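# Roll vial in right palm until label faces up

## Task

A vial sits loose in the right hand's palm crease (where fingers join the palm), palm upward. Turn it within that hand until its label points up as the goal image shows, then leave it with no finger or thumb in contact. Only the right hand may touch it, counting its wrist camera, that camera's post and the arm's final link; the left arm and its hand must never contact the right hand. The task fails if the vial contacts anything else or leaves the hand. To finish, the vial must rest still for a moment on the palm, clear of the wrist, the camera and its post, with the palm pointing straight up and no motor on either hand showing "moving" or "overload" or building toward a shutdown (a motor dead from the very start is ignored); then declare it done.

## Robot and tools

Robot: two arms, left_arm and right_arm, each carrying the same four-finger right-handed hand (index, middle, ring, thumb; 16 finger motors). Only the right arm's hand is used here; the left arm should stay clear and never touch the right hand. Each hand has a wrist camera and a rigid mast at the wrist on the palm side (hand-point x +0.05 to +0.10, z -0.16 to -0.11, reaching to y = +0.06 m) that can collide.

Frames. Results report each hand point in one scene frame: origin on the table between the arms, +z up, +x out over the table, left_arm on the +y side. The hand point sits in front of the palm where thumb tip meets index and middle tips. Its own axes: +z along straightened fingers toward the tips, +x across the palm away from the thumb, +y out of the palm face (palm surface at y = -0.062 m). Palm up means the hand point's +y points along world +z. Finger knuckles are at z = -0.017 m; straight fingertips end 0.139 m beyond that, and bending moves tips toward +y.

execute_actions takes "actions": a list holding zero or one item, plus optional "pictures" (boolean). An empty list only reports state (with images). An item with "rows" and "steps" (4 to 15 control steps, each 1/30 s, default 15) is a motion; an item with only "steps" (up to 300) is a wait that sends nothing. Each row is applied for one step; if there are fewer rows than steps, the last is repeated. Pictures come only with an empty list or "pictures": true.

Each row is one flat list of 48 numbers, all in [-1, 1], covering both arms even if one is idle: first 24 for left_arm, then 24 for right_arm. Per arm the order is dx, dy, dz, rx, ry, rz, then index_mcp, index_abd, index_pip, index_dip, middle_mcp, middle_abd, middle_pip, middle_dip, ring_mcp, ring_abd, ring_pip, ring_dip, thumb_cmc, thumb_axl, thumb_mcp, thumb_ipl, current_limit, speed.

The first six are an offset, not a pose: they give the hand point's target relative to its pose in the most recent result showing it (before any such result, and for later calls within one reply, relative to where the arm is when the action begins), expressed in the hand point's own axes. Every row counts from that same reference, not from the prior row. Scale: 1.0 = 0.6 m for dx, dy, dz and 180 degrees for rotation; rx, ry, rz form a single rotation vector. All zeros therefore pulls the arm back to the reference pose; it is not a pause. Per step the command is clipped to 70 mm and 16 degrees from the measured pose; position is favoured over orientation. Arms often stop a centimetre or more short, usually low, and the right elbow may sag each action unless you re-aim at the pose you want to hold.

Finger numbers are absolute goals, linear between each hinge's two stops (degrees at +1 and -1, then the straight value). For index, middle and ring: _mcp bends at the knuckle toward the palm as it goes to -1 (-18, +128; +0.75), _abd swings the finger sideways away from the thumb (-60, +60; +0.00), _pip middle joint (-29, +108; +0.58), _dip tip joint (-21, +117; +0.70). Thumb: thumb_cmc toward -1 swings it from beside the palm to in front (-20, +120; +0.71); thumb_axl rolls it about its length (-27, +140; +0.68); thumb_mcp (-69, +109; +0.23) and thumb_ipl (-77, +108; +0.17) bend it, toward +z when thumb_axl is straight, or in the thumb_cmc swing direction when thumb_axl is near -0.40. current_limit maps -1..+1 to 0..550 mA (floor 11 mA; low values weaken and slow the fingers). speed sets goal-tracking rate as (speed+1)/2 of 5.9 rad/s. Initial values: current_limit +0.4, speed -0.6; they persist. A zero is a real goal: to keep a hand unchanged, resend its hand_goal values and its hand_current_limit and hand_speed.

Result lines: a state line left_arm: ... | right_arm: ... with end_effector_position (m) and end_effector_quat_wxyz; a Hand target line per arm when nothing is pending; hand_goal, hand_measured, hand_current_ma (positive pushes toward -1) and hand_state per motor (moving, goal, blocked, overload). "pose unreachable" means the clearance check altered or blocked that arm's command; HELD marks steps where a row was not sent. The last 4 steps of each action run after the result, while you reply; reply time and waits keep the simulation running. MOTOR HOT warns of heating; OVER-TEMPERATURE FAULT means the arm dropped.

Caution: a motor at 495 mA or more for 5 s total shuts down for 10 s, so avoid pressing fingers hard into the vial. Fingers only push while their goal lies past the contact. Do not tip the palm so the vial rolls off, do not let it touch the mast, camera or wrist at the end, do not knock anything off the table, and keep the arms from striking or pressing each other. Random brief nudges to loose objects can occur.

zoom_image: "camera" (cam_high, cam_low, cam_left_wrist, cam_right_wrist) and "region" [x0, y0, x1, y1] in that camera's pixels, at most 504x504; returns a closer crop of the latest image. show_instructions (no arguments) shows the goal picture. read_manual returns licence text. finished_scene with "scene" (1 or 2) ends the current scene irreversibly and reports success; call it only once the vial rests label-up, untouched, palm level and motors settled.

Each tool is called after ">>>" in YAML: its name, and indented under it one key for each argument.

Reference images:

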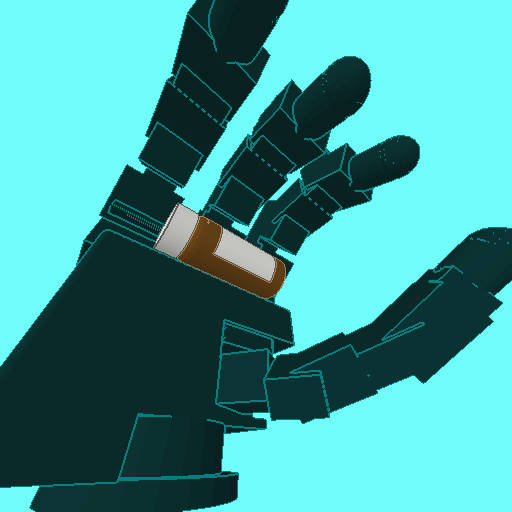

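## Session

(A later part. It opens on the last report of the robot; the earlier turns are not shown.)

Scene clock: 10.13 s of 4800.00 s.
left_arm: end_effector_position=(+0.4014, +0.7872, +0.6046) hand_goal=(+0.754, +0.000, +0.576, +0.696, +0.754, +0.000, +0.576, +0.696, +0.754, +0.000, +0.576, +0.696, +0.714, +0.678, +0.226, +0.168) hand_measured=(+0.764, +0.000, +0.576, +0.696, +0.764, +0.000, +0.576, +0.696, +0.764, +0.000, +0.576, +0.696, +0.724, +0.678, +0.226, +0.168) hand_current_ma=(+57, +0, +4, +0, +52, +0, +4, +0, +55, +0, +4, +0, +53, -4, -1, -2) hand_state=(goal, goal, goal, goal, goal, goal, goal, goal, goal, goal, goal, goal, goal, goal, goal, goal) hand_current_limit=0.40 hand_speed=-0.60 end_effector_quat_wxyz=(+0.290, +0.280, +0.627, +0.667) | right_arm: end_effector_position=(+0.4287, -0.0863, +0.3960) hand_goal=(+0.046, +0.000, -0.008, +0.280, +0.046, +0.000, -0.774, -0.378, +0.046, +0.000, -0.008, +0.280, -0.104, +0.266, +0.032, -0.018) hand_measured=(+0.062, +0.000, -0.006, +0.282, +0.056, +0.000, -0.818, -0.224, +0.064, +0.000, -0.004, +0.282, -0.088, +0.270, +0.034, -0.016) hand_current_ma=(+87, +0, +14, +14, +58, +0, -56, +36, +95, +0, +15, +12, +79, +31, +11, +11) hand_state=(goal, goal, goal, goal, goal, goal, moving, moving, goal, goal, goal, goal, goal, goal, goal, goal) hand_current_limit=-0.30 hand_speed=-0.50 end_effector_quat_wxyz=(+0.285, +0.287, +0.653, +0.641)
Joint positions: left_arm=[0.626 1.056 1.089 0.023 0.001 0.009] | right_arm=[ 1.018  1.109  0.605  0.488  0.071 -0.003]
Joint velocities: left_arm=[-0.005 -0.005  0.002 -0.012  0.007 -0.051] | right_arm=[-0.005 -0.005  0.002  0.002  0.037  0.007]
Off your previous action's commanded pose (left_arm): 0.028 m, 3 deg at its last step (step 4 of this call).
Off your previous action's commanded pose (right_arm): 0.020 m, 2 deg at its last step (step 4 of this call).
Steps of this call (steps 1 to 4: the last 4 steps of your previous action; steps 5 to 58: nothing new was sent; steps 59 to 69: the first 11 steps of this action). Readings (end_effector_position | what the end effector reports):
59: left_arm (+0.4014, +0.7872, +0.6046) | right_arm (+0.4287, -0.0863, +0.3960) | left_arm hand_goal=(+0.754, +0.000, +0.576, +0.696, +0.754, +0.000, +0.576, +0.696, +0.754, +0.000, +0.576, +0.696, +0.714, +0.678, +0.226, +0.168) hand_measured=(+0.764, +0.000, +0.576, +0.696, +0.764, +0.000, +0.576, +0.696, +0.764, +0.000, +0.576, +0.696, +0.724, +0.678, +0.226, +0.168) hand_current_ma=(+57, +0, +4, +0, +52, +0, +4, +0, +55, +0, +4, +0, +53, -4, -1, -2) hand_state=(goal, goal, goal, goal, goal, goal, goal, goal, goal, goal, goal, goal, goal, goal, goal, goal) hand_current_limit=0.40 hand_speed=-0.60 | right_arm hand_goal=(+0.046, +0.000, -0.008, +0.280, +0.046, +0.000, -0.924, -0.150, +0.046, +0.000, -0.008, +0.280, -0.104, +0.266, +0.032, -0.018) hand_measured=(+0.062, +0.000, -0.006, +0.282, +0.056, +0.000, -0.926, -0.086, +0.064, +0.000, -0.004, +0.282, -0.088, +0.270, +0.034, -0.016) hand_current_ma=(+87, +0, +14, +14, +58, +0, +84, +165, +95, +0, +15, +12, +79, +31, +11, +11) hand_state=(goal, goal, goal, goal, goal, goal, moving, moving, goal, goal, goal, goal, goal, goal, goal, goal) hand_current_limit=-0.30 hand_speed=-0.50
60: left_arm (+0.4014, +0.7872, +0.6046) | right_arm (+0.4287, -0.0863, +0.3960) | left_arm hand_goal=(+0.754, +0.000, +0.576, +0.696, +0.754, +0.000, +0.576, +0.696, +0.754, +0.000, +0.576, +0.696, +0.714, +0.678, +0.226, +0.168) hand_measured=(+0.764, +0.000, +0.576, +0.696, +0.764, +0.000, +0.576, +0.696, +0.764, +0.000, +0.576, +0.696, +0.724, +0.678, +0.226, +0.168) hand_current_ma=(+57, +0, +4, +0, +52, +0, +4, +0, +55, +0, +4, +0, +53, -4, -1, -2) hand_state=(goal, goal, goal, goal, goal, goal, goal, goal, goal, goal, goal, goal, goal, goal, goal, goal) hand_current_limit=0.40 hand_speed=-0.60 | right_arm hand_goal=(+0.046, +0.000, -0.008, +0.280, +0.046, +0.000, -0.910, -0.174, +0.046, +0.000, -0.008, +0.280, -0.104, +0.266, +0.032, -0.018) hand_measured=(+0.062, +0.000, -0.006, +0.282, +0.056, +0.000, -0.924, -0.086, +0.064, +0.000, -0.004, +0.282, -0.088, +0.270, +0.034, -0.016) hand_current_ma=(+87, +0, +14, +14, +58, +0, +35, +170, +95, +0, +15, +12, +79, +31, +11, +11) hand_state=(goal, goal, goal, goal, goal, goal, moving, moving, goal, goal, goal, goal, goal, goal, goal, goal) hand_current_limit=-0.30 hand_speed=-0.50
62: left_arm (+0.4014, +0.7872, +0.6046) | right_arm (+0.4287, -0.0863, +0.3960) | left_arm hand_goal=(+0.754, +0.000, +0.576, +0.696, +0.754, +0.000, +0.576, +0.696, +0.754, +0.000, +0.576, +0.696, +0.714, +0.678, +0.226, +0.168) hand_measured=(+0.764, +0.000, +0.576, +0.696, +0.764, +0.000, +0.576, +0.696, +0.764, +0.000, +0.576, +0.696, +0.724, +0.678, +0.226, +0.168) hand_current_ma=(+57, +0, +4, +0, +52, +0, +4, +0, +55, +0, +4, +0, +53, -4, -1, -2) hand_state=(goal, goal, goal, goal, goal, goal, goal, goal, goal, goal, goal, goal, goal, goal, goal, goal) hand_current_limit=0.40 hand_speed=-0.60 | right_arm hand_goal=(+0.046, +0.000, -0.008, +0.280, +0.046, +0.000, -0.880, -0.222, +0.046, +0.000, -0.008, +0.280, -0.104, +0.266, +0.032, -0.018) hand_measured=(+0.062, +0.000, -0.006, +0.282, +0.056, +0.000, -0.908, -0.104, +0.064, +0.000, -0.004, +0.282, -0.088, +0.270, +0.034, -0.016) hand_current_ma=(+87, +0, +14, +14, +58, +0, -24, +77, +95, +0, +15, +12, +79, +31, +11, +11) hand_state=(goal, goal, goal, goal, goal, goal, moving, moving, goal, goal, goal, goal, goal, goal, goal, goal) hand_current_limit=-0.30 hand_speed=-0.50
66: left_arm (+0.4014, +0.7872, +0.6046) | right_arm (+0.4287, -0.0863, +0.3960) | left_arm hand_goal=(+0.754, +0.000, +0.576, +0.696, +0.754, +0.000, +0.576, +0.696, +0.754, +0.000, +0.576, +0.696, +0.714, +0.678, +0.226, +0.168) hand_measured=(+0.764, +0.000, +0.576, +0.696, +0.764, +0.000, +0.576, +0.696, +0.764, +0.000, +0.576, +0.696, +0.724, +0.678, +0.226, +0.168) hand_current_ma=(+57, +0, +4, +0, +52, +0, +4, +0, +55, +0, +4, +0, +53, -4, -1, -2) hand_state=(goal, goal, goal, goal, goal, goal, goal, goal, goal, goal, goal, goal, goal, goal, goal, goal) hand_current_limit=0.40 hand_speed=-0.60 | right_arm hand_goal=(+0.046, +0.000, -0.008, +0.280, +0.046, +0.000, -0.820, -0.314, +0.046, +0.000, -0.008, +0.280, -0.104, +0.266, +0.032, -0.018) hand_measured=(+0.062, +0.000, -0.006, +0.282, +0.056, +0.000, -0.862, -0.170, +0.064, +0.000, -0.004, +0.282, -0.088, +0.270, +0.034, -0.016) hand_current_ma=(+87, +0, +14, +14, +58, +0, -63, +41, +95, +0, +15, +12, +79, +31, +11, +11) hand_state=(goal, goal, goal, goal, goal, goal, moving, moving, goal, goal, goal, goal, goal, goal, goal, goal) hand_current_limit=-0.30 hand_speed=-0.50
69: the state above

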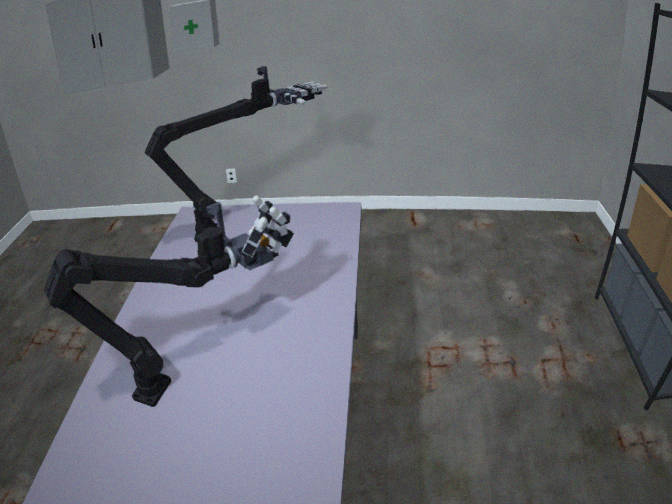

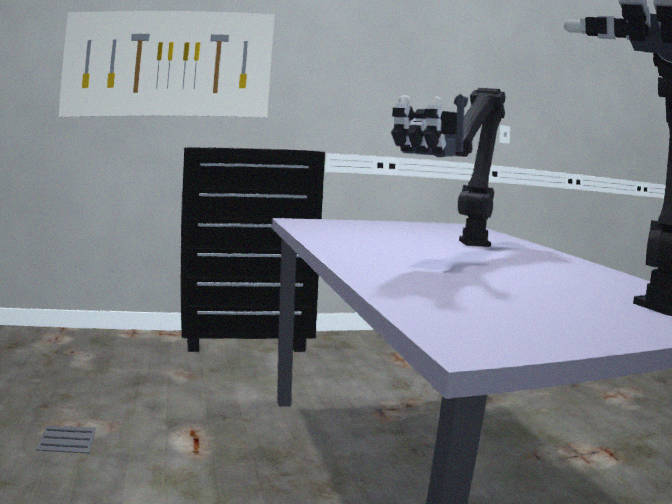

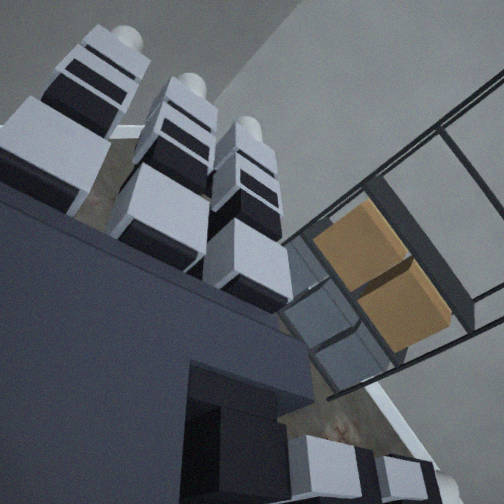

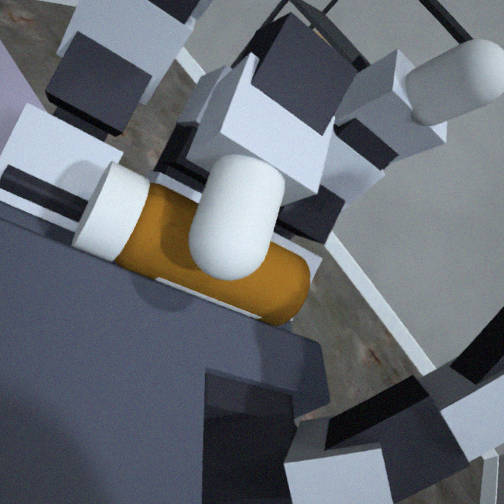

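>>> execute_actions:
  actions:
    - {"rows": [ [0,0.0463,-0.0099,-0.0162,0,0,0.754,0,0.576,0.696,0.754,0,0.576,0.696,0.754,0,0.576,0.696,0.714,0.678,0.226,0.168,0.4,-0.6, 0,0.0333,0.0025,-0.0125,0,0.001,0.046,0,-0.008,0.28,0.046,0,-0.745,-0.8,0.046,0,-0.008,0.28,-0.104,0.266,0.032,-0.018,-0.15,1], [0,0.0463,-0.0099,-0.0162,0,0,0.754,0,0.576,0.696,0.754,0,0.576,0.696,0.754,0,0.576,0.696,0.714,0.678,0.226,0.168,0.4,-0.6, 0,0.0333,0.0025,-0.0125,0,0.001,0.046,0,-0.008,0.28,0.046,0,-0.745,-0.8,0.046,0,-0.008,0.28,-0.104,0.266,0.032,-0.018,-0.15,1], [0,0.0463,-0.0099,-0.0162,0,0,0.754,0,0.576,0.696,0.754,0,0.576,0.696,0.754,0,0.576,0.696,0.714,0.678,0.226,0.168,0.4,-0.6, 0,0.0333,0.0025,-0.0125,0,0.001,0.046,0,-0.008,0.28,0.046,0,-0.745,-0.8,0.046,0,-0.008,0.28,-0.104,0.266,0.032,-0.018,-0.15,1], [0,0.0463,-0.0099,-0.0162,0,0,0.754,0,0.576,0.696,0.754,0,0.576,0.696,0.754,0,0.576,0.696,0.714,0.678,0.226,0.168,0.4,-0.6, 0,0.0333,0.0025,-0.0125,0,0.001,0.046,0,-0.008,0.28,0.046,0,-0.47,-0.8,0.046,0,-0.008,0.28,-0.104,0.266,0.032,-0.018,-0.15,-0.9] ], "steps": 8}

>>> execute_actions:
  actions:
    - {"steps": 20}
  pictures: true

Scene clock: 42.07 s of 4800.00 s.
left_arm: end_effector_position=(+0.4014, +0.7872, +0.6046) hand_goal=(+0.754, +0.000, +0.576, +0.696, +0.754, +0.000, +0.576, +0.696, +0.754, +0.000, +0.576, +0.696, +0.714, +0.678, +0.226, +0.168) hand_measured=(+0.764, +0.000, +0.576, +0.696, +0.764, +0.000, +0.576, +0.696, +0.764, +0.000, +0.576, +0.696, +0.724, +0.678, +0.226, +0.168) hand_current_ma=(+57, +0, +4, +0, +52, +0, +4, +0, +55, +0, +4, +0, +53, -4, -1, -2) hand_state=(goal, goal, goal, goal, goal, goal, goal, goal, goal, goal, goal, goal, goal, goal, goal, goal) hand_current_limit=0.40 hand_speed=-0.60 end_effector_quat_wxyz=(+0.290, +0.280, +0.627, +0.667) | right_arm: end_effector_position=(+0.4287, -0.0863, +0.3960) hand_goal=(+0.046, +0.000, -0.008, +0.280, +0.046, +0.000, -0.470, -0.800, +0.046, +0.000, -0.008, +0.280, -0.104, +0.266, +0.032, -0.018) hand_measured=(+0.062, +0.000, -0.006, +0.282, +0.056, +0.000, -0.726, -0.374, +0.064, +0.000, -0.004, +0.282, -0.088, +0.270, +0.034, -0.016) hand_current_ma=(+87, +0, +14, +14, +58, +0, +98, +225, +95, +0, +15, +12, +79, +31, +11, +11) hand_state=(goal, goal, goal, goal, goal, goal, moving, moving, goal, goal, goal, goal, goal, goal, goal, goal) hand_current_limit=-0.15 hand_speed=-0.90 end_effector_quat_wxyz=(+0.285, +0.287, +0.653, +0.641)
Joint positions: left_arm=[0.626 1.056 1.089 0.023 0.001 0.009] | right_arm=[ 1.018  1.109  0.605  0.488  0.071 -0.003]
Joint velocities: left_arm=[-0.015 -0.024 -0.012 -0.007  0.007  0.022] | right_arm=[-0.024 -0.005  0.002  0.007 -0.022 -0.022]
Off your previous action's commanded pose (left_arm): 0.028 m, 3 deg at its last step (step 4 of this call).
Off your previous action's commanded pose (right_arm): 0.020 m, 2 deg at its last step (step 4 of this call).
Steps of this call (steps 1 to 4: the last 4 steps of your previous action; steps 5 to 90: nothing new was sent; then 28.80 s passed at rest; steps 91 to 94: the first 4 steps of this action). Readings (end_effector_position | what the end effector reports):
91: left_arm (+0.4014, +0.7872, +0.6046) | right_arm (+0.4287, -0.0863, +0.3960) | left_arm hand_goal=(+0.754, +0.000, +0.576, +0.696, +0.754, +0.000, +0.576, +0.696, +0.754, +0.000, +0.576, +0.696, +0.714, +0.678, +0.226, +0.168) hand_measured=(+0.764, +0.000, +0.576, +0.696, +0.764, +0.000, +0.576, +0.696, +0.764, +0.000, +0.576, +0.696, +0.724, +0.678, +0.226, +0.168) hand_current_ma=(+57, +0, +4, +0, +52, +0, +4, +0, +55, +0, +4, +0, +53, -4, -1, -2) hand_state=(goal, goal, goal, goal, goal, goal, goal, goal, goal, goal, goal, goal, goal, goal, goal, goal) hand_current_limit=0.40 hand_speed=-0.60 | right_arm hand_goal=(+0.046, +0.000, -0.008, +0.280, +0.046, +0.000, -0.744, -0.800, +0.046, +0.000, -0.008, +0.280, -0.104, +0.266, +0.032, -0.018) hand_measured=(+0.062, +0.000, -0.006, +0.282, +0.056, +0.000, -0.728, -0.370, +0.064, +0.000, -0.004, +0.282, -0.088, +0.270, +0.034, -0.016) hand_current_ma=(+87, +0, +14, +14, +58, +0, +82, +192, +95, +0, +15, +12, +79, +31, +11, +11) hand_state=(goal, goal, goal, goal, goal, goal, goal, moving, goal, goal, goal, goal, goal, goal, goal, goal) hand_current_limit=-0.15 hand_speed=1.00
92: left_arm (+0.4014, +0.7872, +0.6046) | right_arm (+0.4287, -0.0863, +0.3960) | left_arm hand_goal=(+0.754, +0.000, +0.576, +0.696, +0.754, +0.000, +0.576, +0.696, +0.754, +0.000, +0.576, +0.696, +0.714, +0.678, +0.226, +0.168) hand_measured=(+0.764, +0.000, +0.576, +0.696, +0.764, +0.000, +0.576, +0.696, +0.764, +0.000, +0.576, +0.696, +0.724, +0.678, +0.226, +0.168) hand_current_ma=(+57, +0, +4, +0, +52, +0, +4, +0, +55, +0, +4, +0, +53, -4, -1, -2) hand_state=(goal, goal, goal, goal, goal, goal, goal, goal, goal, goal, goal, goal, goal, goal, goal, goal) hand_current_limit=0.40 hand_speed=-0.60 | right_arm hand_goal=(+0.046, +0.000, -0.008, +0.280, +0.046, +0.000, -0.744, -0.800, +0.046, +0.000, -0.008, +0.280, -0.104, +0.266, +0.032, -0.018) hand_measured=(+0.062, +0.000, -0.006, +0.282, +0.056, +0.000, -0.728, -0.370, +0.064, +0.000, -0.004, +0.282, -0.088, +0.270, +0.034, -0.016) hand_current_ma=(+87, +0, +14, +14, +58, +0, +85, +217, +95, +0, +15, +12, +79, +31, +11, +11) hand_state=(goal, goal, goal, goal, goal, goal, goal, moving, goal, goal, goal, goal, goal, goal, goal, goal) hand_current_limit=-0.15 hand_speed=1.00
94: the state above

Scene clock: 42.73 s of 4800.00 s.
left_arm: end_effector_position=(+0.4014, +0.7872, +0.6046) hand_goal=(+0.754, +0.000, +0.576, +0.696, +0.754, +0.000, +0.576, +0.696, +0.754, +0.000, +0.576, +0.696, +0.714, +0.678, +0.226, +0.168) hand_measured=(+0.764, +0.000, +0.576, +0.696, +0.764, +0.000, +0.576, +0.696, +0.764, +0.000, +0.576, +0.696, +0.724, +0.678, +0.226, +0.168) hand_current_ma=(+57, +0, +4, +0, +52, +0, +4, +0, +55, +0, +4, +0, +53, -4, -1, -2) hand_state=(goal, goal, goal, goal, goal, goal, goal, goal, goal, goal, goal, goal, goal, goal, goal, goal) hand_current_limit=0.40 hand_speed=-0.60 end_effector_quat_wxyz=(+0.290, +0.280, +0.627, +0.667) | right_arm: end_effector_position=(+0.4287, -0.0863, +0.3960) hand_goal=(+0.046, +0.000, -0.008, +0.280, +0.046, +0.000, -0.470, -0.800, +0.046, +0.000, -0.008, +0.280, -0.104, +0.266, +0.032, -0.018) hand_measured=(+0.062, +0.000, -0.006, +0.282, +0.056, +0.000, -0.592, -0.542, +0.064, +0.000, -0.004, +0.282, -0.088, +0.270, +0.034, -0.016) hand_current_ma=(+87, +0, +14, +14, +58, +0, -16, +53, +95, +0, +15, +12, +79, +31, +11, +11) hand_state=(goal, goal, goal, goal, goal, goal, moving, moving, goal, goal, goal, goal, goal, goal, goal, goal) hand_current_limit=-0.15 hand_speed=-0.90 end_effector_quat_wxyz=(+0.285, +0.287, +0.653, +0.641)
Joint positions: left_arm=[0.626 1.056 1.089 0.023 0.001 0.009] | right_arm=[ 1.018  1.109  0.605  0.488  0.071 -0.003]
Joint velocities: left_arm=[-0.005  0.015 -0.012 -0.007  0.022  0.022] | right_arm=[-0.005  0.015  0.002 -0.002 -0.007 -0.022]
Hand target (left_arm): +0.395, +0.782, +0.631; +0.296, +0.272, +0.610, +0.682
Hand target (right_arm): +0.430, -0.086, +0.416; +0.289, +0.282, +0.639, +0.654
Off the commanded pose (left_arm): 0.028 m, 3 deg.
Off the commanded pose (right_arm): 0.020 m, 2 deg.
Kept back: nothing.
Steps of this call (steps 1 to 4: the last 4 steps of your previous action; steps 5 to 20: nothing new was sent). Readings (end_effector_position | what the end effector reports):
1: left_arm (+0.4014, +0.7872, +0.6046) | right_arm (+0.4287, -0.0863, +0.3960) | left_arm hand_goal=(+0.754, +0.000, +0.576, +0.696, +0.754, +0.000, +0.576, +0.696, +0.754, +0.000, +0.576, +0.696, +0.714, +0.678, +0.226, +0.168) hand_measured=(+0.764, +0.000, +0.576, +0.696, +0.764, +0.000, +0.576, +0.696, +0.764, +0.000, +0.576, +0.696, +0.724, +0.678, +0.226, +0.168) hand_current_ma=(+57, +0, +4, +0, +52, +0, +4, +0, +55, +0, +4, +0, +53, -4, -1, -2) hand_state=(goal, goal, goal, goal, goal, goal, goal, goal, goal, goal, goal, goal, goal, goal, goal, goal) hand_current_limit=0.40 hand_speed=-0.60 | right_arm hand_goal=(+0.046, +0.000, -0.008, +0.280, +0.046, +0.000, -0.470, -0.800, +0.046, +0.000, -0.008, +0.280, -0.104, +0.266, +0.032, -0.018) hand_measured=(+0.062, +0.000, -0.006, +0.282, +0.056, +0.000, -0.724, -0.376, +0.064, +0.000, -0.004, +0.282, -0.088, +0.270, +0.034, -0.016) hand_current_ma=(+87, +0, +14, +14, +58, +0, +81, +221, +95, +0, +15, +12, +79, +31, +11, +11) hand_state=(goal, goal, goal, goal, goal, goal, moving, moving, goal, goal, goal, goal, goal, goal, goal, goal) hand_current_limit=-0.15 hand_speed=-0.90
2: left_arm (+0.4014, +0.7872, +0.6046) | right_arm (+0.4287, -0.0863, +0.3960) | left_arm hand_goal=(+0.754, +0.000, +0.576, +0.696, +0.754, +0.000, +0.576, +0.696, +0.754, +0.000, +0.576, +0.696, +0.714, +0.678, +0.226, +0.168) hand_measured=(+0.764, +0.000, +0.576, +0.696, +0.764, +0.000, +0.576, +0.696, +0.764, +0.000, +0.576, +0.696, +0.724, +0.678, +0.226, +0.168) hand_current_ma=(+57, +0, +4, +0, +52, +0, +4, +0, +55, +0, +4, +0, +53, -4, -1, -2) hand_state=(goal, goal, goal, goal, goal, goal, goal, goal, goal, goal, goal, goal, goal, goal, goal, goal) hand_current_limit=0.40 hand_speed=-0.60 | right_arm hand_goal=(+0.046, +0.000, -0.008, +0.280, +0.046, +0.000, -0.470, -0.800, +0.046, +0.000, -0.008, +0.280, -0.104, +0.266, +0.032, -0.018) hand_measured=(+0.062, +0.000, -0.006, +0.282, +0.056, +0.000, -0.720, -0.380, +0.064, +0.000, -0.004, +0.282, -0.088, +0.270, +0.034, -0.016) hand_current_ma=(+87, +0, +14, +14, +58, +0, +64, +187, +95, +0, +15, +12, +79, +31, +11, +11) hand_state=(goal, goal, goal, goal, goal, goal, moving, moving, goal, goal, goal, goal, goal, goal, goal, goal) hand_current_limit=-0.15 hand_speed=-0.90
4: left_arm (+0.4014, +0.7872, +0.6046) | right_arm (+0.4287, -0.0863, +0.3960) | left_arm hand_goal=(+0.754, +0.000, +0.576, +0.696, +0.754, +0.000, +0.576, +0.696, +0.754, +0.000, +0.576, +0.696, +0.714, +0.678, +0.226, +0.168) hand_measured=(+0.764, +0.000, +0.576, +0.696, +0.764, +0.000, +0.576, +0.696, +0.764, +0.000, +0.576, +0.696, +0.724, +0.678, +0.226, +0.168) hand_current_ma=(+57, +0, +4, +0, +52, +0, +4, +0, +55, +0, +4, +0, +53, -4, -1, -2) hand_state=(goal, goal, goal, goal, goal, goal, goal, goal, goal, goal, goal, goal, goal, goal, goal, goal) hand_current_limit=0.40 hand_speed=-0.60 | right_arm hand_goal=(+0.046, +0.000, -0.008, +0.280, +0.046, +0.000, -0.470, -0.800, +0.046, +0.000, -0.008, +0.280, -0.104, +0.266, +0.032, -0.018) hand_measured=(+0.062, +0.000, -0.006, +0.282, +0.056, +0.000, -0.710, -0.392, +0.064, +0.000, -0.004, +0.282, -0.088, +0.270, +0.034, -0.016) hand_current_ma=(+87, +0, +14, +14, +58, +0, +46, +161, +95, +0, +15, +12, +79, +31, +11, +11) hand_state=(goal, goal, goal, goal, goal, goal, moving, moving, goal, goal, goal, goal, goal, goal, goal, goal) hand_current_limit=-0.15 hand_speed=-0.90
8: left_arm (+0.4014, +0.7872, +0.6046) | right_arm (+0.4287, -0.0863, +0.3960) | left_arm hand_goal=(+0.754, +0.000, +0.576, +0.696, +0.754, +0.000, +0.576, +0.696, +0.754, +0.000, +0.576, +0.696, +0.714, +0.678, +0.226, +0.168) hand_measured=(+0.764, +0.000, +0.576, +0.696, +0.764, +0.000, +0.576, +0.696, +0.764, +0.000, +0.576, +0.696, +0.724, +0.678, +0.226, +0.168) hand_current_ma=(+57, +0, +4, +0, +52, +0, +4, +0, +55, +0, +4, +0, +53, -4, -1, -2) hand_state=(goal, goal, goal, goal, goal, goal, goal, goal, goal, goal, goal, goal, goal, goal, goal, goal) hand_current_limit=0.40 hand_speed=-0.60 | right_arm hand_goal=(+0.046, +0.000, -0.008, +0.280, +0.046, +0.000, -0.470, -0.800, +0.046, +0.000, -0.008, +0.280, -0.104, +0.266, +0.032, -0.018) hand_measured=(+0.062, +0.000, -0.006, +0.282, +0.056, +0.000, -0.680, -0.428, +0.064, +0.000, -0.004, +0.282, -0.088, +0.270, +0.034, -0.016) hand_current_ma=(+87, +0, +14, +14, +58, +0, +31, +134, +95, +0, +15, +12, +79, +31, +11, +11) hand_state=(goal, goal, goal, goal, goal, goal, moving, moving, goal, goal, goal, goal, goal, goal, goal, goal) hand_current_limit=-0.15 hand_speed=-0.90
20: the state above

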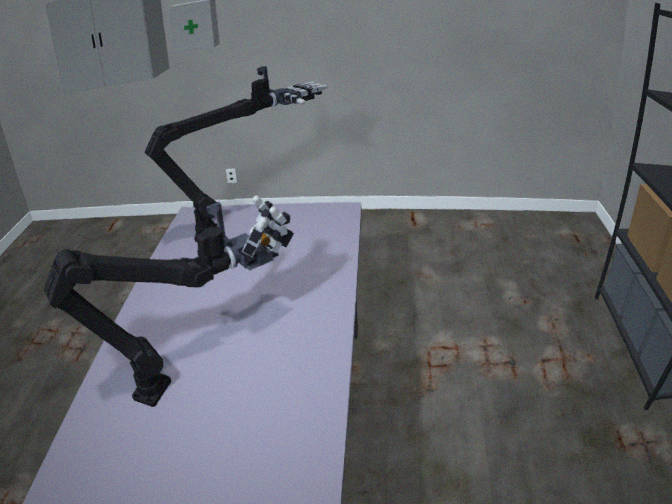

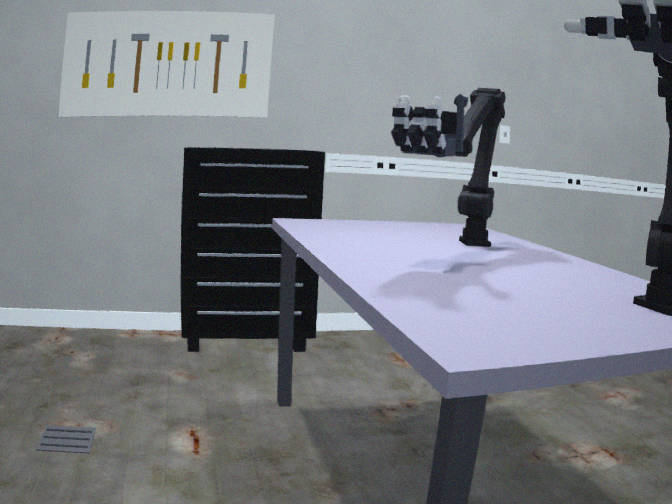

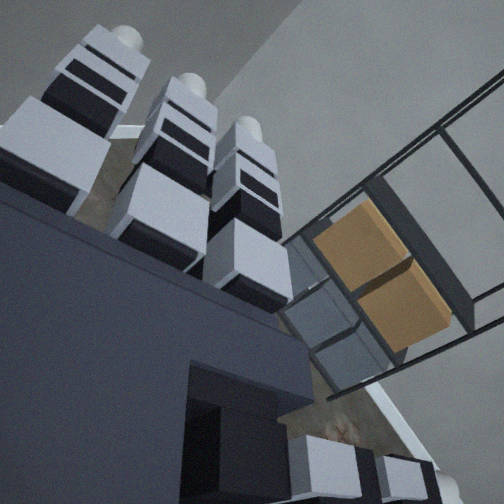

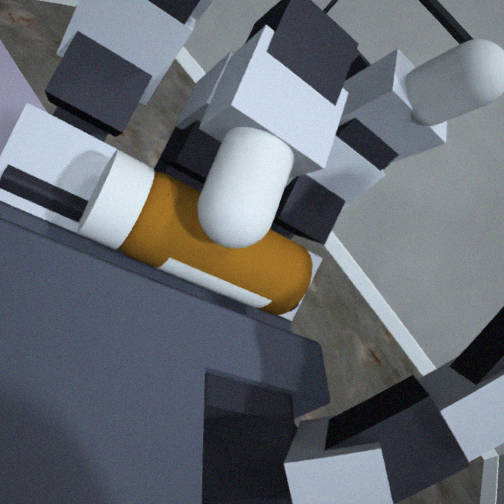

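>>> execute_actions:
  actions:
    - {"steps": 20}
  pictures: true

Scene clock: 43.40 s of 4800.00 s.
left_arm: end_effector_position=(+0.4014, +0.7872, +0.6046) hand_goal=(+0.754, +0.000, +0.576, +0.696, +0.754, +0.000, +0.576, +0.696, +0.754, +0.000, +0.576, +0.696, +0.714, +0.678, +0.226, +0.168) hand_measured=(+0.764, +0.000, +0.576, +0.696, +0.764, +0.000, +0.576, +0.696, +0.764, +0.000, +0.576, +0.696, +0.724, +0.678, +0.226, +0.168) hand_current_ma=(+57, +0, +4, +0, +52, +0, +4, +0, +55, +0, +4, +0, +53, -4, -1, -2) hand_state=(goal, goal, goal, goal, goal, goal, goal, goal, goal, goal, goal, goal, goal, goal, goal, goal) hand_current_limit=0.40 hand_speed=-0.60 end_effector_quat_wxyz=(+0.290, +0.280, +0.627, +0.667) | right_arm: end_effector_position=(+0.4287, -0.0863, +0.3960) hand_goal=(+0.046, +0.000, -0.008, +0.280, +0.046, +0.000, -0.470, -0.800, +0.046, +0.000, -0.008, +0.280, -0.104, +0.266, +0.032, -0.018) hand_measured=(+0.062, +0.000, -0.006, +0.282, +0.056, +0.000, -0.476, -0.714, +0.064, +0.000, -0.004, +0.282, -0.088, +0.270, +0.034, -0.016) hand_current_ma=(+87, +0, +14, +14, +58, +0, -30, +24, +95, +0, +15, +12, +79, +31, +11, +11) hand_state=(goal, goal, goal, goal, goal, goal, goal, moving, goal, goal, goal, goal, goal, goal, goal, goal) hand_current_limit=-0.15 hand_speed=-0.90 end_effector_quat_wxyz=(+0.285, +0.287, +0.653, +0.641)
Joint positions: left_arm=[0.626 1.056 1.089 0.023 0.001 0.009] | right_arm=[ 1.018  1.109  0.605  0.488  0.071 -0.003]
Joint velocities: left_arm=[-0.005 -0.005 -0.012 -0.022 -0.022 -0.022] | right_arm=[-0.005 -0.005 -0.002  0.012 -0.095 -0.022]
Hand target (left_arm): +0.395, +0.782, +0.631; +0.296, +0.272, +0.610, +0.682
Hand target (right_arm): +0.430, -0.086, +0.416; +0.289, +0.282, +0.639, +0.654
Off the commanded pose (left_arm): 0.028 m, 3 deg.
Off the commanded pose (right_arm): 0.020 m, 2 deg.
Kept back: nothing.
Steps of this call (steps 1 to 20: nothing new was sent). Readings (end_effector_position | what the end effector reports):
1: left_arm (+0.4014, +0.7872, +0.6046) | right_arm (+0.4287, -0.0863, +0.3960) | left_arm hand_goal=(+0.754, +0.000, +0.576, +0.696, +0.754, +0.000, +0.576, +0.696, +0.754, +0.000, +0.576, +0.696, +0.714, +0.678, +0.226, +0.168) hand_measured=(+0.764, +0.000, +0.576, +0.696, +0.764, +0.000, +0.576, +0.696, +0.764, +0.000, +0.576, +0.696, +0.724, +0.678, +0.226, +0.168) hand_current_ma=(+57, +0, +4, +0, +52, +0, +4, +0, +55, +0, +4, +0, +53, -4, -1, -2) hand_state=(goal, goal, goal, goal, goal, goal, goal, goal, goal, goal, goal, goal, goal, goal, goal, goal) hand_current_limit=0.40 hand_speed=-0.60 | right_arm hand_goal=(+0.046, +0.000, -0.008, +0.280, +0.046, +0.000, -0.470, -0.800, +0.046, +0.000, -0.008, +0.280, -0.104, +0.266, +0.032, -0.018) hand_measured=(+0.062, +0.000, -0.006, +0.282, +0.056, +0.000, -0.584, -0.552, +0.064, +0.000, -0.004, +0.282, -0.088, +0.270, +0.034, -0.016) hand_current_ma=(+87, +0, +14, +14, +58, +0, -19, +47, +95, +0, +15, +12, +79, +31, +11, +11) hand_state=(goal, goal, goal, goal, goal, goal, moving, moving, goal, goal, goal, goal, goal, goal, goal, goal) hand_current_limit=-0.15 hand_speed=-0.90
2: left_arm (+0.4014, +0.7872, +0.6046) | right_arm (+0.4287, -0.0863, +0.3960) | left_arm hand_goal=(+0.754, +0.000, +0.576, +0.696, +0.754, +0.000, +0.576, +0.696, +0.754, +0.000, +0.576, +0.696, +0.714, +0.678, +0.226, +0.168) hand_measured=(+0.764, +0.000, +0.576, +0.696, +0.764, +0.000, +0.576, +0.696, +0.764, +0.000, +0.576, +0.696, +0.724, +0.678, +0.226, +0.168) hand_current_ma=(+57, +0, +4, +0, +52, +0, +4, +0, +55, +0, +4, +0, +53, -4, -1, -2) hand_state=(goal, goal, goal, goal, goal, goal, goal, goal, goal, goal, goal, goal, goal, goal, goal, goal) hand_current_limit=0.40 hand_speed=-0.60 | right_arm hand_goal=(+0.046, +0.000, -0.008, +0.280, +0.046, +0.000, -0.470, -0.800, +0.046, +0.000, -0.008, +0.280, -0.104, +0.266, +0.032, -0.018) hand_measured=(+0.062, +0.000, -0.006, +0.282, +0.056, +0.000, -0.576, -0.562, +0.064, +0.000, -0.004, +0.282, -0.088, +0.270, +0.034, -0.016) hand_current_ma=(+87, +0, +14, +14, +58, +0, -23, +40, +95, +0, +15, +12, +79, +31, +11, +11) hand_state=(goal, goal, goal, goal, goal, goal, moving, moving, goal, goal, goal, goal, goal, goal, goal, goal) hand_current_limit=-0.15 hand_speed=-0.90
4: left_arm (+0.4014, +0.7872, +0.6046) | right_arm (+0.4287, -0.0863, +0.3960) | left_arm hand_goal=(+0.754, +0.000, +0.576, +0.696, +0.754, +0.000, +0.576, +0.696, +0.754, +0.000, +0.576, +0.696, +0.714, +0.678, +0.226, +0.168) hand_measured=(+0.764, +0.000, +0.576, +0.696, +0.764, +0.000, +0.576, +0.696, +0.764, +0.000, +0.576, +0.696, +0.724, +0.678, +0.226, +0.168) hand_current_ma=(+57, +0, +4, +0, +52, +0, +4, +0, +55, +0, +4, +0, +53, -4, -1, -2) hand_state=(goal, goal, goal, goal, goal, goal, goal, goal, goal, goal, goal, goal, goal, goal, goal, goal) hand_current_limit=0.40 hand_speed=-0.60 | right_arm hand_goal=(+0.046, +0.000, -0.008, +0.280, +0.046, +0.000, -0.470, -0.800, +0.046, +0.000, -0.008, +0.280, -0.104, +0.266, +0.032, -0.018) hand_measured=(+0.062, +0.000, -0.006, +0.282, +0.056, +0.000, -0.562, -0.580, +0.064, +0.000, -0.004, +0.282, -0.088, +0.270, +0.034, -0.016) hand_current_ma=(+87, +0, +14, +14, +58, +0, -34, +30, +95, +0, +15, +12, +79, +31, +11, +11) hand_state=(goal, goal, goal, goal, goal, goal, moving, moving, goal, goal, goal, goal, goal, goal, goal, goal) hand_current_limit=-0.15 hand_speed=-0.90
8: left_arm (+0.4014, +0.7872, +0.6046) | right_arm (+0.4287, -0.0863, +0.3960) | left_arm hand_goal=(+0.754, +0.000, +0.576, +0.696, +0.754, +0.000, +0.576, +0.696, +0.754, +0.000, +0.576, +0.696, +0.714, +0.678, +0.226, +0.168) hand_measured=(+0.764, +0.000, +0.576, +0.696, +0.764, +0.000, +0.576, +0.696, +0.764, +0.000, +0.576, +0.696, +0.724, +0.678, +0.226, +0.168) hand_current_ma=(+57, +0, +4, +0, +52, +0, +4, +0, +55, +0, +4, +0, +53, -4, -1, -2) hand_state=(goal, goal, goal, goal, goal, goal, goal, goal, goal, goal, goal, goal, goal, goal, goal, goal) hand_current_limit=0.40 hand_speed=-0.60 | right_arm hand_goal=(+0.046, +0.000, -0.008, +0.280, +0.046, +0.000, -0.470, -0.800, +0.046, +0.000, -0.008, +0.280, -0.104, +0.266, +0.032, -0.018) hand_measured=(+0.062, +0.000, -0.006, +0.282, +0.056, +0.000, -0.532, -0.616, +0.064, +0.000, -0.004, +0.282, -0.088, +0.270, +0.034, -0.016) hand_current_ma=(+87, +0, +14, +14, +58, +0, -42, +24, +95, +0, +15, +12, +79, +31, +11, +11) hand_state=(goal, goal, goal, goal, goal, goal, moving, moving, goal, goal, goal, goal, goal, goal, goal, goal) hand_current_limit=-0.15 hand_speed=-0.90
20: the state above

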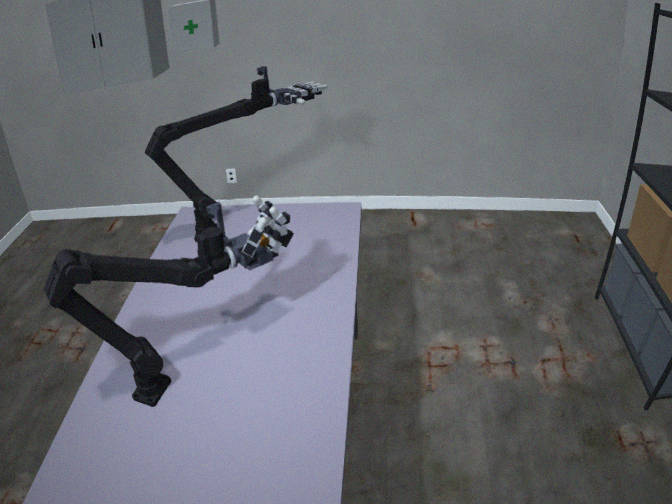

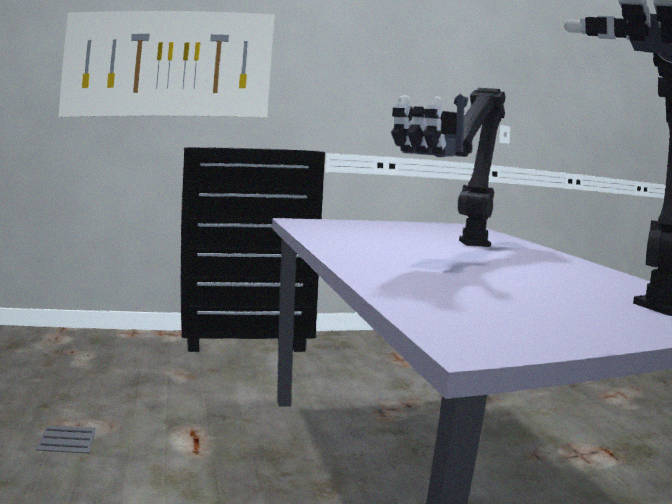

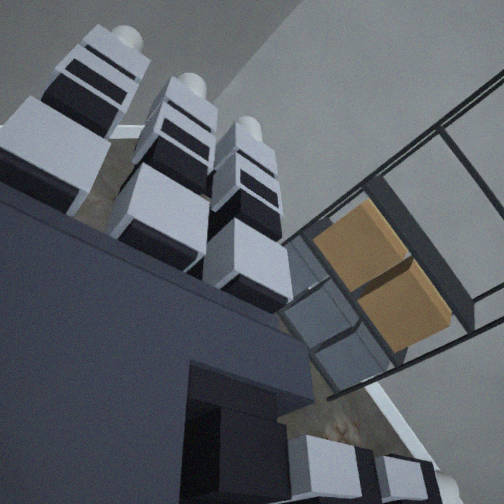

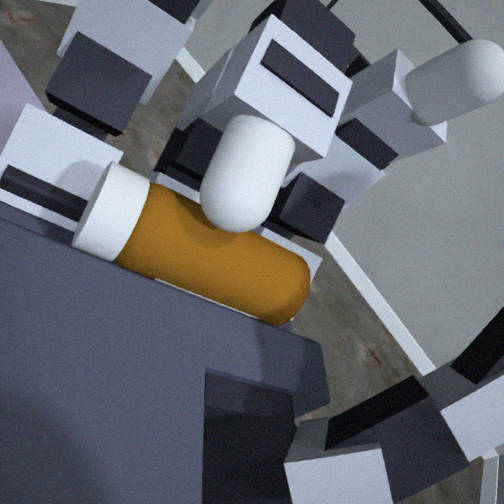

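>>> execute_actions:
  actions:
    - {"rows": [ [0,0.0463,-0.0099,-0.0162,0,0,0.754,0,0.576,0.696,0.754,0,0.576,0.696,0.754,0,0.576,0.696,0.714,0.678,0.226,0.168,0.4,-0.6, 0,0.0333,0.0025,-0.0125,0,0.001,0.046,0,-0.008,0.28,0.046,0,-0.46,-0.81,0.046,0,-0.008,0.28,-0.104,0.266,0.032,-0.018,0.2,-0.3], [0,0.0463,-0.0099,-0.0162,0,0,0.754,0,0.576,0.696,0.754,0,0.576,0.696,0.754,0,0.576,0.696,0.714,0.678,0.226,0.168,0.4,-0.6, 0,0.0333,0.0025,-0.0125,0,0.001,0.046,0,-0.008,0.28,0.046,0,-0.45,-0.82,0.046,0,-0.008,0.28,-0.104,0.266,0.032,-0.018,0.2,-0.3], [0,0.0463,-0.0099,-0.0162,0,0,0.754,0,0.576,0.696,0.754,0,0.576,0.696,0.754,0,0.576,0.696,0.714,0.678,0.226,0.168,0.4,-0.6, 0,0.0333,0.0025,-0.0125,0,0.001,0.046,0,-0.008,0.28,0.046,0,-0.44,-0.835,0.046,0,-0.008,0.28,-0.104,0.266,0.032,-0.018,0.2,-0.3], [0,0.0463,-0.0099,-0.0162,0,0,0.754,0,0.576,0.696,0.754,0,0.576,0.696,0.754,0,0.576,0.696,0.714,0.678,0.226,0.168,0.4,-0.6, 0,0.0333,0.0025,-0.0125,0,0.001,0.046,0,-0.008,0.28,0.046,0,-0.43,-0.85,0.046,0,-0.008,0.28,-0.104,0.266,0.032,-0.018,0.2,-0.3], [0,0.0463,-0.0099,-0.0162,0,0,0.754,0,0.576,0.696,0.754,0,0.576,0.696,0.754,0,0.576,0.696,0.714,0.678,0.226,0.168,0.4,-0.6, 0,0.0333,0.0025,-0.0125,0,0.001,0.046,0,-0.008,0.28,0.046,0,-0.42,-0.865,0.046,0,-0.008,0.28,-0.104,0.266,0.032,-0.018,0.2,-0.3], [0,0.0463,-0.0099,-0.0162,0,0,0.754,0,0.576,0.696,0.754,0,0.576,0.696,0.754,0,0.576,0.696,0.714,0.678,0.226,0.168,0.4,-0.6, 0,0.0333,0.0025,-0.0125,0,0.001,0.046,0,-0.008,0.28,0.046,0,-0.41,-0.88,0.046,0,-0.008,0.28,-0.104,0.266,0.032,-0.018,0.2,-0.3], [0,0.0463,-0.0099,-0.0162,0,0,0.754,0,0.576,0.696,0.754,0,0.576,0.696,0.754,0,0.576,0.696,0.714,0.678,0.226,0.168,0.4,-0.6, 0,0.0333,0.0025,-0.0125,0,0.001,0.046,0,-0.008,0.28,0.046,0,-0.4,-0.9,0.046,0,-0.008,0.28,-0.104,0.266,0.032,-0.018,0.2,-0.3], [0,0.0463,-0.0099,-0.0162,0,0,0.754,0,0.576,0.696,0.754,0,0.576,0.696,0.754,0,0.576,0.696,0.714,0.678,0.226,0.168,0.4,-0.6, 0,0.0333,0.0025,-0.0125,0,0.001,0.046,0,-0.008,0.28,0.046,0,-0.39,-0.92,0.046,0,-0.008,0.28,-0.104,0.266,0.032,-0.018,0.2,-0.3], [0,0.0463,-0.0099,-0.0162,0,0,0.754,0,0.576,0.696,0.754,0,0.576,0.696,0.754,0,0.576,0.696,0.714,0.678,0.226,0.168,0.4,-0.6, 0,0.0333,0.0025,-0.0125,0,0.001,0.046,0,-0.008,0.28,0.046,0,-0.38,-0.937,0.046,0,-0.008,0.28,-0.104,0.266,0.032,-0.018,0.2,-0.3], [0,0.0463,-0.0099,-0.0162,0,0,0.754,0,0.576,0.696,0.754,0,0.576,0.696,0.754,0,0.576,0.696,0.714,0.678,0.226,0.168,0.4,-0.6, 0,0.0333,0.0025,-0.0125,0,0.001,0.046,0,-0.008,0.28,0.046,0,-0.37,-0.956,0.046,0,-0.008,0.28,-0.104,0.266,0.032,-0.018,0.2,-0.3] ], "steps": 15}

>>> execute_actions:
  actions:
    - {"steps": 6}
  pictures: true

Scene clock: 45.80 s of 4800.00 s.
left_arm: end_effector_position=(+0.4014, +0.7872, +0.6046) hand_goal=(+0.754, +0.000, +0.576, +0.696, +0.754, +0.000, +0.576, +0.696, +0.754, +0.000, +0.576, +0.696, +0.714, +0.678, +0.226, +0.168) hand_measured=(+0.764, +0.000, +0.576, +0.696, +0.764, +0.000, +0.576, +0.696, +0.764, +0.000, +0.576, +0.696, +0.724, +0.678, +0.226, +0.168) hand_current_ma=(+57, +0, +4, +0, +52, +0, +4, +0, +55, +0, +4, +0, +53, -4, -1, -2) hand_state=(goal, goal, goal, goal, goal, goal, goal, goal, goal, goal, goal, goal, goal, goal, goal, goal) hand_current_limit=0.40 hand_speed=-0.60 end_effector_quat_wxyz=(+0.290, +0.280, +0.627, +0.667) | right_arm: end_effector_position=(+0.4287, -0.0863, +0.3960) hand_goal=(+0.046, +0.000, -0.008, +0.280, +0.046, +0.000, -0.370, -0.956, +0.046, +0.000, -0.008, +0.280, -0.104, +0.266, +0.032, -0.018) hand_measured=(+0.062, +0.000, -0.006, +0.282, +0.056, +0.000, -0.372, -0.900, +0.064, +0.000, -0.004, +0.282, -0.088, +0.270, +0.034, -0.016) hand_current_ma=(+87, +0, +14, +14, +58, +0, +55, +186, +95, +0, +15, +12, +79, +31, +11, +11) hand_state=(goal, goal, goal, goal, goal, goal, moving, moving, goal, goal, goal, goal, goal, goal, goal, goal) hand_current_limit=0.20 hand_speed=-0.30 end_effector_quat_wxyz=(+0.285, +0.287, +0.653, +0.641)
Joint positions: left_arm=[0.626 1.056 1.089 0.023 0.001 0.009] | right_arm=[ 1.018  1.109  0.605  0.488  0.071 -0.003]
Joint velocities: left_arm=[-0.005  0.005 -0.007 -0.007 -0.022  0.037] | right_arm=[-0.015 -0.015 -0.012 -0.002  0.022 -0.11 ]
Steps of this call (steps 1 to 61: nothing new was sent; steps 62 to 72: the first 11 steps of this action). Readings (end_effector_position | what the end effector reports):
62: left_arm (+0.4014, +0.7872, +0.6046) | right_arm (+0.4287, -0.0863, +0.3960) | left_arm hand_goal=(+0.754, +0.000, +0.576, +0.696, +0.754, +0.000, +0.576, +0.696, +0.754, +0.000, +0.576, +0.696, +0.714, +0.678, +0.226, +0.168) hand_measured=(+0.764, +0.000, +0.576, +0.696, +0.764, +0.000, +0.576, +0.696, +0.764, +0.000, +0.576, +0.696, +0.724, +0.678, +0.226, +0.168) hand_current_ma=(+57, +0, +4, +0, +52, +0, +4, +0, +55, +0, +4, +0, +53, -4, -1, -2) hand_state=(goal, goal, goal, goal, goal, goal, goal, goal, goal, goal, goal, goal, goal, goal, goal, goal) hand_current_limit=0.40 hand_speed=-0.60 | right_arm hand_goal=(+0.046, +0.000, -0.008, +0.280, +0.046, +0.000, -0.460, -0.810, +0.046, +0.000, -0.008, +0.280, -0.104, +0.266, +0.032, -0.018) hand_measured=(+0.062, +0.000, -0.006, +0.282, +0.056, +0.000, -0.462, -0.778, +0.064, +0.000, -0.004, +0.282, -0.088, +0.270, +0.034, -0.016) hand_current_ma=(+87, +0, +14, +14, +58, +0, +37, +112, +95, +0, +15, +12, +79, +31, +11, +11) hand_state=(goal, goal, goal, goal, goal, goal, moving, moving, goal, goal, goal, goal, goal, goal, goal, goal) hand_current_limit=0.20 hand_speed=-0.30
63: left_arm (+0.4014, +0.7872, +0.6046) | right_arm (+0.4287, -0.0863, +0.3960) | left_arm hand_goal=(+0.754, +0.000, +0.576, +0.696, +0.754, +0.000, +0.576, +0.696, +0.754, +0.000, +0.576, +0.696, +0.714, +0.678, +0.226, +0.168) hand_measured=(+0.764, +0.000, +0.576, +0.696, +0.764, +0.000, +0.576, +0.696, +0.764, +0.000, +0.576, +0.696, +0.724, +0.678, +0.226, +0.168) hand_current_ma=(+57, +0, +4, +0, +52, +0, +4, +0, +55, +0, +4, +0, +53, -4, -1, -2) hand_state=(goal, goal, goal, goal, goal, goal, goal, goal, goal, goal, goal, goal, goal, goal, goal, goal) hand_current_limit=0.40 hand_speed=-0.60 | right_arm hand_goal=(+0.046, +0.000, -0.008, +0.280, +0.046, +0.000, -0.450, -0.820, +0.046, +0.000, -0.008, +0.280, -0.104, +0.266, +0.032, -0.018) hand_measured=(+0.062, +0.000, -0.006, +0.282, +0.056, +0.000, -0.462, -0.778, +0.064, +0.000, -0.004, +0.282, -0.088, +0.270, +0.034, -0.016) hand_current_ma=(+87, +0, +14, +14, +58, +0, +12, +136, +95, +0, +15, +12, +79, +31, +11, +11) hand_state=(goal, goal, goal, goal, goal, goal, moving, moving, goal, goal, goal, goal, goal, goal, goal, goal) hand_current_limit=0.20 hand_speed=-0.30
65: left_arm (+0.4014, +0.7872, +0.6046) | right_arm (+0.4287, -0.0863, +0.3960) | left_arm hand_goal=(+0.754, +0.000, +0.576, +0.696, +0.754, +0.000, +0.576, +0.696, +0.754, +0.000, +0.576, +0.696, +0.714, +0.678, +0.226, +0.168) hand_measured=(+0.764, +0.000, +0.576, +0.696, +0.764, +0.000, +0.576, +0.696, +0.764, +0.000, +0.576, +0.696, +0.724, +0.678, +0.226, +0.168) hand_current_ma=(+57, +0, +4, +0, +52, +0, +4, +0, +55, +0, +4, +0, +53, -4, -1, -2) hand_state=(goal, goal, goal, goal, goal, goal, goal, goal, goal, goal, goal, goal, goal, goal, goal, goal) hand_current_limit=0.40 hand_speed=-0.60 | right_arm hand_goal=(+0.046, +0.000, -0.008, +0.280, +0.046, +0.000, -0.430, -0.850, +0.046, +0.000, -0.008, +0.280, -0.104, +0.266, +0.032, -0.018) hand_measured=(+0.062, +0.000, -0.006, +0.282, +0.056, +0.000, -0.448, -0.796, +0.064, +0.000, -0.004, +0.282, -0.088, +0.270, +0.034, -0.016) hand_current_ma=(+87, +0, +14, +14, +58, +0, +12, +119, +95, +0, +15, +12, +79, +31, +11, +11) hand_state=(goal, goal, goal, goal, goal, goal, moving, moving, goal, goal, goal, goal, goal, goal, goal, goal) hand_current_limit=0.20 hand_speed=-0.30
69: left_arm (+0.4014, +0.7872, +0.6046) | right_arm (+0.4287, -0.0863, +0.3960) | left_arm hand_goal=(+0.754, +0.000, +0.576, +0.696, +0.754, +0.000, +0.576, +0.696, +0.754, +0.000, +0.576, +0.696, +0.714, +0.678, +0.226, +0.168) hand_measured=(+0.764, +0.000, +0.576, +0.696, +0.764, +0.000, +0.576, +0.696, +0.764, +0.000, +0.576, +0.696, +0.724, +0.678, +0.226, +0.168) hand_current_ma=(+57, +0, +4, +0, +52, +0, +4, +0, +55, +0, +4, +0, +53, -4, -1, -2) hand_state=(goal, goal, goal, goal, goal, goal, goal, goal, goal, goal, goal, goal, goal, goal, goal, goal) hand_current_limit=0.40 hand_speed=-0.60 | right_arm hand_goal=(+0.046, +0.000, -0.008, +0.280, +0.046, +0.000, -0.390, -0.920, +0.046, +0.000, -0.008, +0.280, -0.104, +0.266, +0.032, -0.018) hand_measured=(+0.062, +0.000, -0.006, +0.282, +0.056, +0.000, -0.408, -0.852, +0.064, +0.000, -0.004, +0.282, -0.088, +0.270, +0.034, -0.016) hand_current_ma=(+87, +0, +14, +14, +58, +0, +30, +151, +95, +0, +15, +12, +79, +31, +11, +11) hand_state=(goal, goal, goal, goal, goal, goal, moving, moving, goal, goal, goal, goal, goal, goal, goal, goal) hand_current_limit=0.20 hand_speed=-0.30
72: the state above

Scene clock: 46.00 s of 4800.00 s.
left_arm: end_effector_position=(+0.4014, +0.7872, +0.6046) hand_goal=(+0.754, +0.000, +0.576, +0.696, +0.754, +0.000, +0.576, +0.696, +0.754, +0.000, +0.576, +0.696, +0.714, +0.678, +0.226, +0.168) hand_measured=(+0.764, +0.000, +0.576, +0.696, +0.764, +0.000, +0.576, +0.696, +0.764, +0.000, +0.576, +0.696, +0.724, +0.678, +0.226, +0.168) hand_current_ma=(+57, +0, +4, +0, +52, +0, +4, +0, +55, +0, +4, +0, +53, -4, -1, -2) hand_state=(goal, goal, goal, goal, goal, goal, goal, goal, goal, goal, goal, goal, goal, goal, goal, goal) hand_current_limit=0.40 hand_speed=-0.60 end_effector_quat_wxyz=(+0.290, +0.280, +0.627, +0.667) | right_arm: end_effector_position=(+0.4287, -0.0863, +0.3960) hand_goal=(+0.046, +0.000, -0.008, +0.280, +0.046, +0.000, -0.370, -0.956, +0.046, +0.000, -0.008, +0.280, -0.104, +0.266, +0.032, -0.018) hand_measured=(+0.062, +0.000, -0.006, +0.282, +0.056, +0.000, -0.356, -0.924, +0.064, +0.000, -0.004, +0.282, -0.088, +0.270, +0.034, -0.016) hand_current_ma=(+87, +0, +14, +14, +58, +0, +74, +164, +95, +0, +15, +12, +79, +31, +11, +11) hand_state=(goal, goal, goal, goal, goal, goal, goal, blocked, goal, goal, goal, goal, goal, goal, goal, goal) hand_current_limit=0.20 hand_speed=-0.30 end_effector_quat_wxyz=(+0.285, +0.287, +0.653, +0.641)
Joint positions: left_arm=[0.626 1.056 1.089 0.023 0.001 0.009] | right_arm=[ 1.018  1.109  0.605  0.488  0.071 -0.003]
Joint velocities: left_arm=[-0.005 -0.005 -0.017  0.007 -0.022  0.037] | right_arm=[ 0.005 -0.005  0.022  0.012  0.022  0.022]
Hand target (left_arm): +0.395, +0.782, +0.631; +0.296, +0.272, +0.610, +0.682
Hand target (right_arm): +0.430, -0.086, +0.416; +0.289, +0.282, +0.639, +0.654
Off the commanded pose (left_arm): 0.028 m, 3 deg.
Off the commanded pose (right_arm): 0.020 m, 2 deg.
Kept back: nothing.
Steps of this call (steps 1 to 4: the last 4 steps of your previous action; steps 5 to 6: nothing new was sent). Readings (end_effector_position | what the end effector reports):
1: left_arm (+0.4014, +0.7872, +0.6046) | right_arm (+0.4287, -0.0863, +0.3960) | left_arm hand_goal=(+0.754, +0.000, +0.576, +0.696, +0.754, +0.000, +0.576, +0.696, +0.754, +0.000, +0.576, +0.696, +0.714, +0.678, +0.226, +0.168) hand_measured=(+0.764, +0.000, +0.576, +0.696, +0.764, +0.000, +0.576, +0.696, +0.764, +0.000, +0.576, +0.696, +0.724, +0.678, +0.226, +0.168) hand_current_ma=(+57, +0, +4, +0, +52, +0, +4, +0, +55, +0, +4, +0, +53, -4, -1, -2) hand_state=(goal, goal, goal, goal, goal, goal, goal, goal, goal, goal, goal, goal, goal, goal, goal, goal) hand_current_limit=0.40 hand_speed=-0.60 | right_arm hand_goal=(+0.046, +0.000, -0.008, +0.280, +0.046, +0.000, -0.370, -0.956, +0.046, +0.000, -0.008, +0.280, -0.104, +0.266, +0.032, -0.018) hand_measured=(+0.062, +0.000, -0.006, +0.282, +0.056, +0.000, -0.362, -0.916, +0.064, +0.000, -0.004, +0.282, -0.088, +0.270, +0.034, -0.016) hand_current_ma=(+87, +0, +14, +14, +58, +0, +89, +149, +95, +0, +15, +12, +79, +31, +11, +11) hand_state=(goal, goal, goal, goal, goal, goal, moving, moving, goal, goal, goal, goal, goal, goal, goal, goal) hand_current_limit=0.20 hand_speed=-0.30
2: left_arm (+0.4014, +0.7872, +0.6046) | right_arm (+0.4287, -0.0863, +0.3960) | left_arm hand_goal=(+0.754, +0.000, +0.576, +0.696, +0.754, +0.000, +0.576, +0.696, +0.754, +0.000, +0.576, +0.696, +0.714, +0.678, +0.226, +0.168) hand_measured=(+0.764, +0.000, +0.576, +0.696, +0.764, +0.000, +0.576, +0.696, +0.764, +0.000, +0.576, +0.696, +0.724, +0.678, +0.226, +0.168) hand_current_ma=(+57, +0, +4, +0, +52, +0, +4, +0, +55, +0, +4, +0, +53, -4, -1, -2) hand_state=(goal, goal, goal, goal, goal, goal, goal, goal, goal, goal, goal, goal, goal, goal, goal, goal) hand_current_limit=0.40 hand_speed=-0.60 | right_arm hand_goal=(+0.046, +0.000, -0.008, +0.280, +0.046, +0.000, -0.370, -0.956, +0.046, +0.000, -0.008, +0.280, -0.104, +0.266, +0.032, -0.018) hand_measured=(+0.062, +0.000, -0.006, +0.282, +0.056, +0.000, -0.358, -0.922, +0.064, +0.000, -0.004, +0.282, -0.088, +0.270, +0.034, -0.016) hand_current_ma=(+87, +0, +14, +14, +58, +0, +80, +157, +95, +0, +15, +12, +79, +31, +11, +11) hand_state=(goal, goal, goal, goal, goal, goal, moving, moving, goal, goal, goal, goal, goal, goal, goal, goal) hand_current_limit=0.20 hand_speed=-0.30
4: left_arm (+0.4014, +0.7872, +0.6046) | right_arm (+0.4287, -0.0863, +0.3960) | left_arm hand_goal=(+0.754, +0.000, +0.576, +0.696, +0.754, +0.000, +0.576, +0.696, +0.754, +0.000, +0.576, +0.696, +0.714, +0.678, +0.226, +0.168) hand_measured=(+0.764, +0.000, +0.576, +0.696, +0.764, +0.000, +0.576, +0.696, +0.764, +0.000, +0.576, +0.696, +0.724, +0.678, +0.226, +0.168) hand_current_ma=(+57, +0, +4, +0, +52, +0, +4, +0, +55, +0, +4, +0, +53, -4, -1, -2) hand_state=(goal, goal, goal, goal, goal, goal, goal, goal, goal, goal, goal, goal, goal, goal, goal, goal) hand_current_limit=0.40 hand_speed=-0.60 | right_arm hand_goal=(+0.046, +0.000, -0.008, +0.280, +0.046, +0.000, -0.370, -0.956, +0.046, +0.000, -0.008, +0.280, -0.104, +0.266, +0.032, -0.018) hand_measured=(+0.062, +0.000, -0.006, +0.282, +0.056, +0.000, -0.356, -0.924, +0.064, +0.000, -0.004, +0.282, -0.088, +0.270, +0.034, -0.016) hand_current_ma=(+87, +0, +14, +14, +58, +0, +75, +163, +95, +0, +15, +12, +79, +31, +11, +11) hand_state=(goal, goal, goal, goal, goal, goal, goal, blocked, goal, goal, goal, goal, goal, goal, goal, goal) hand_current_limit=0.20 hand_speed=-0.30
6: the state above

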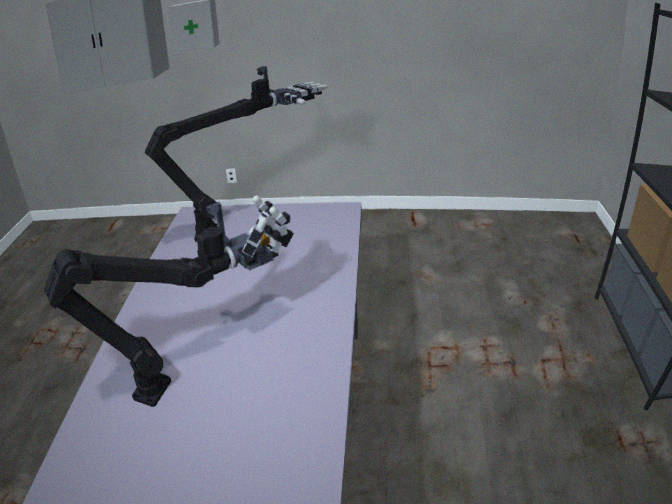

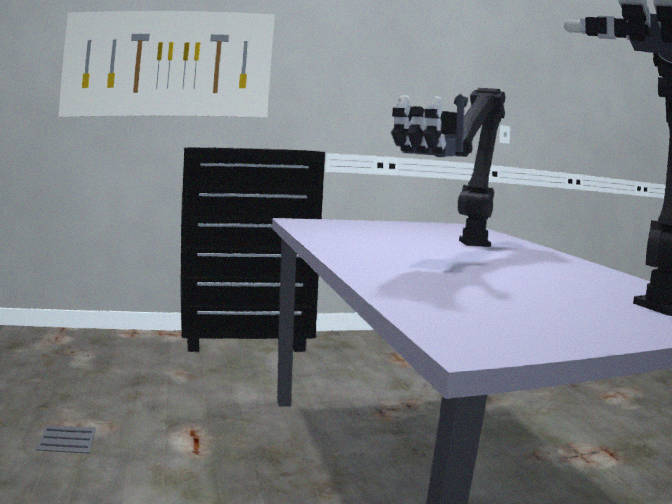

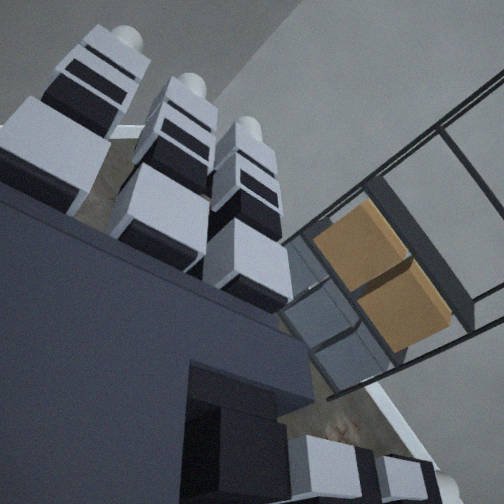

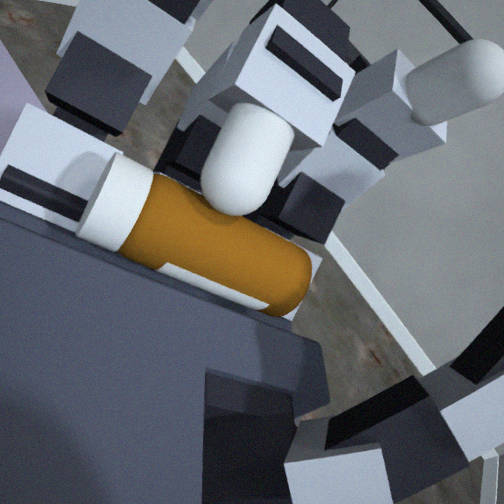

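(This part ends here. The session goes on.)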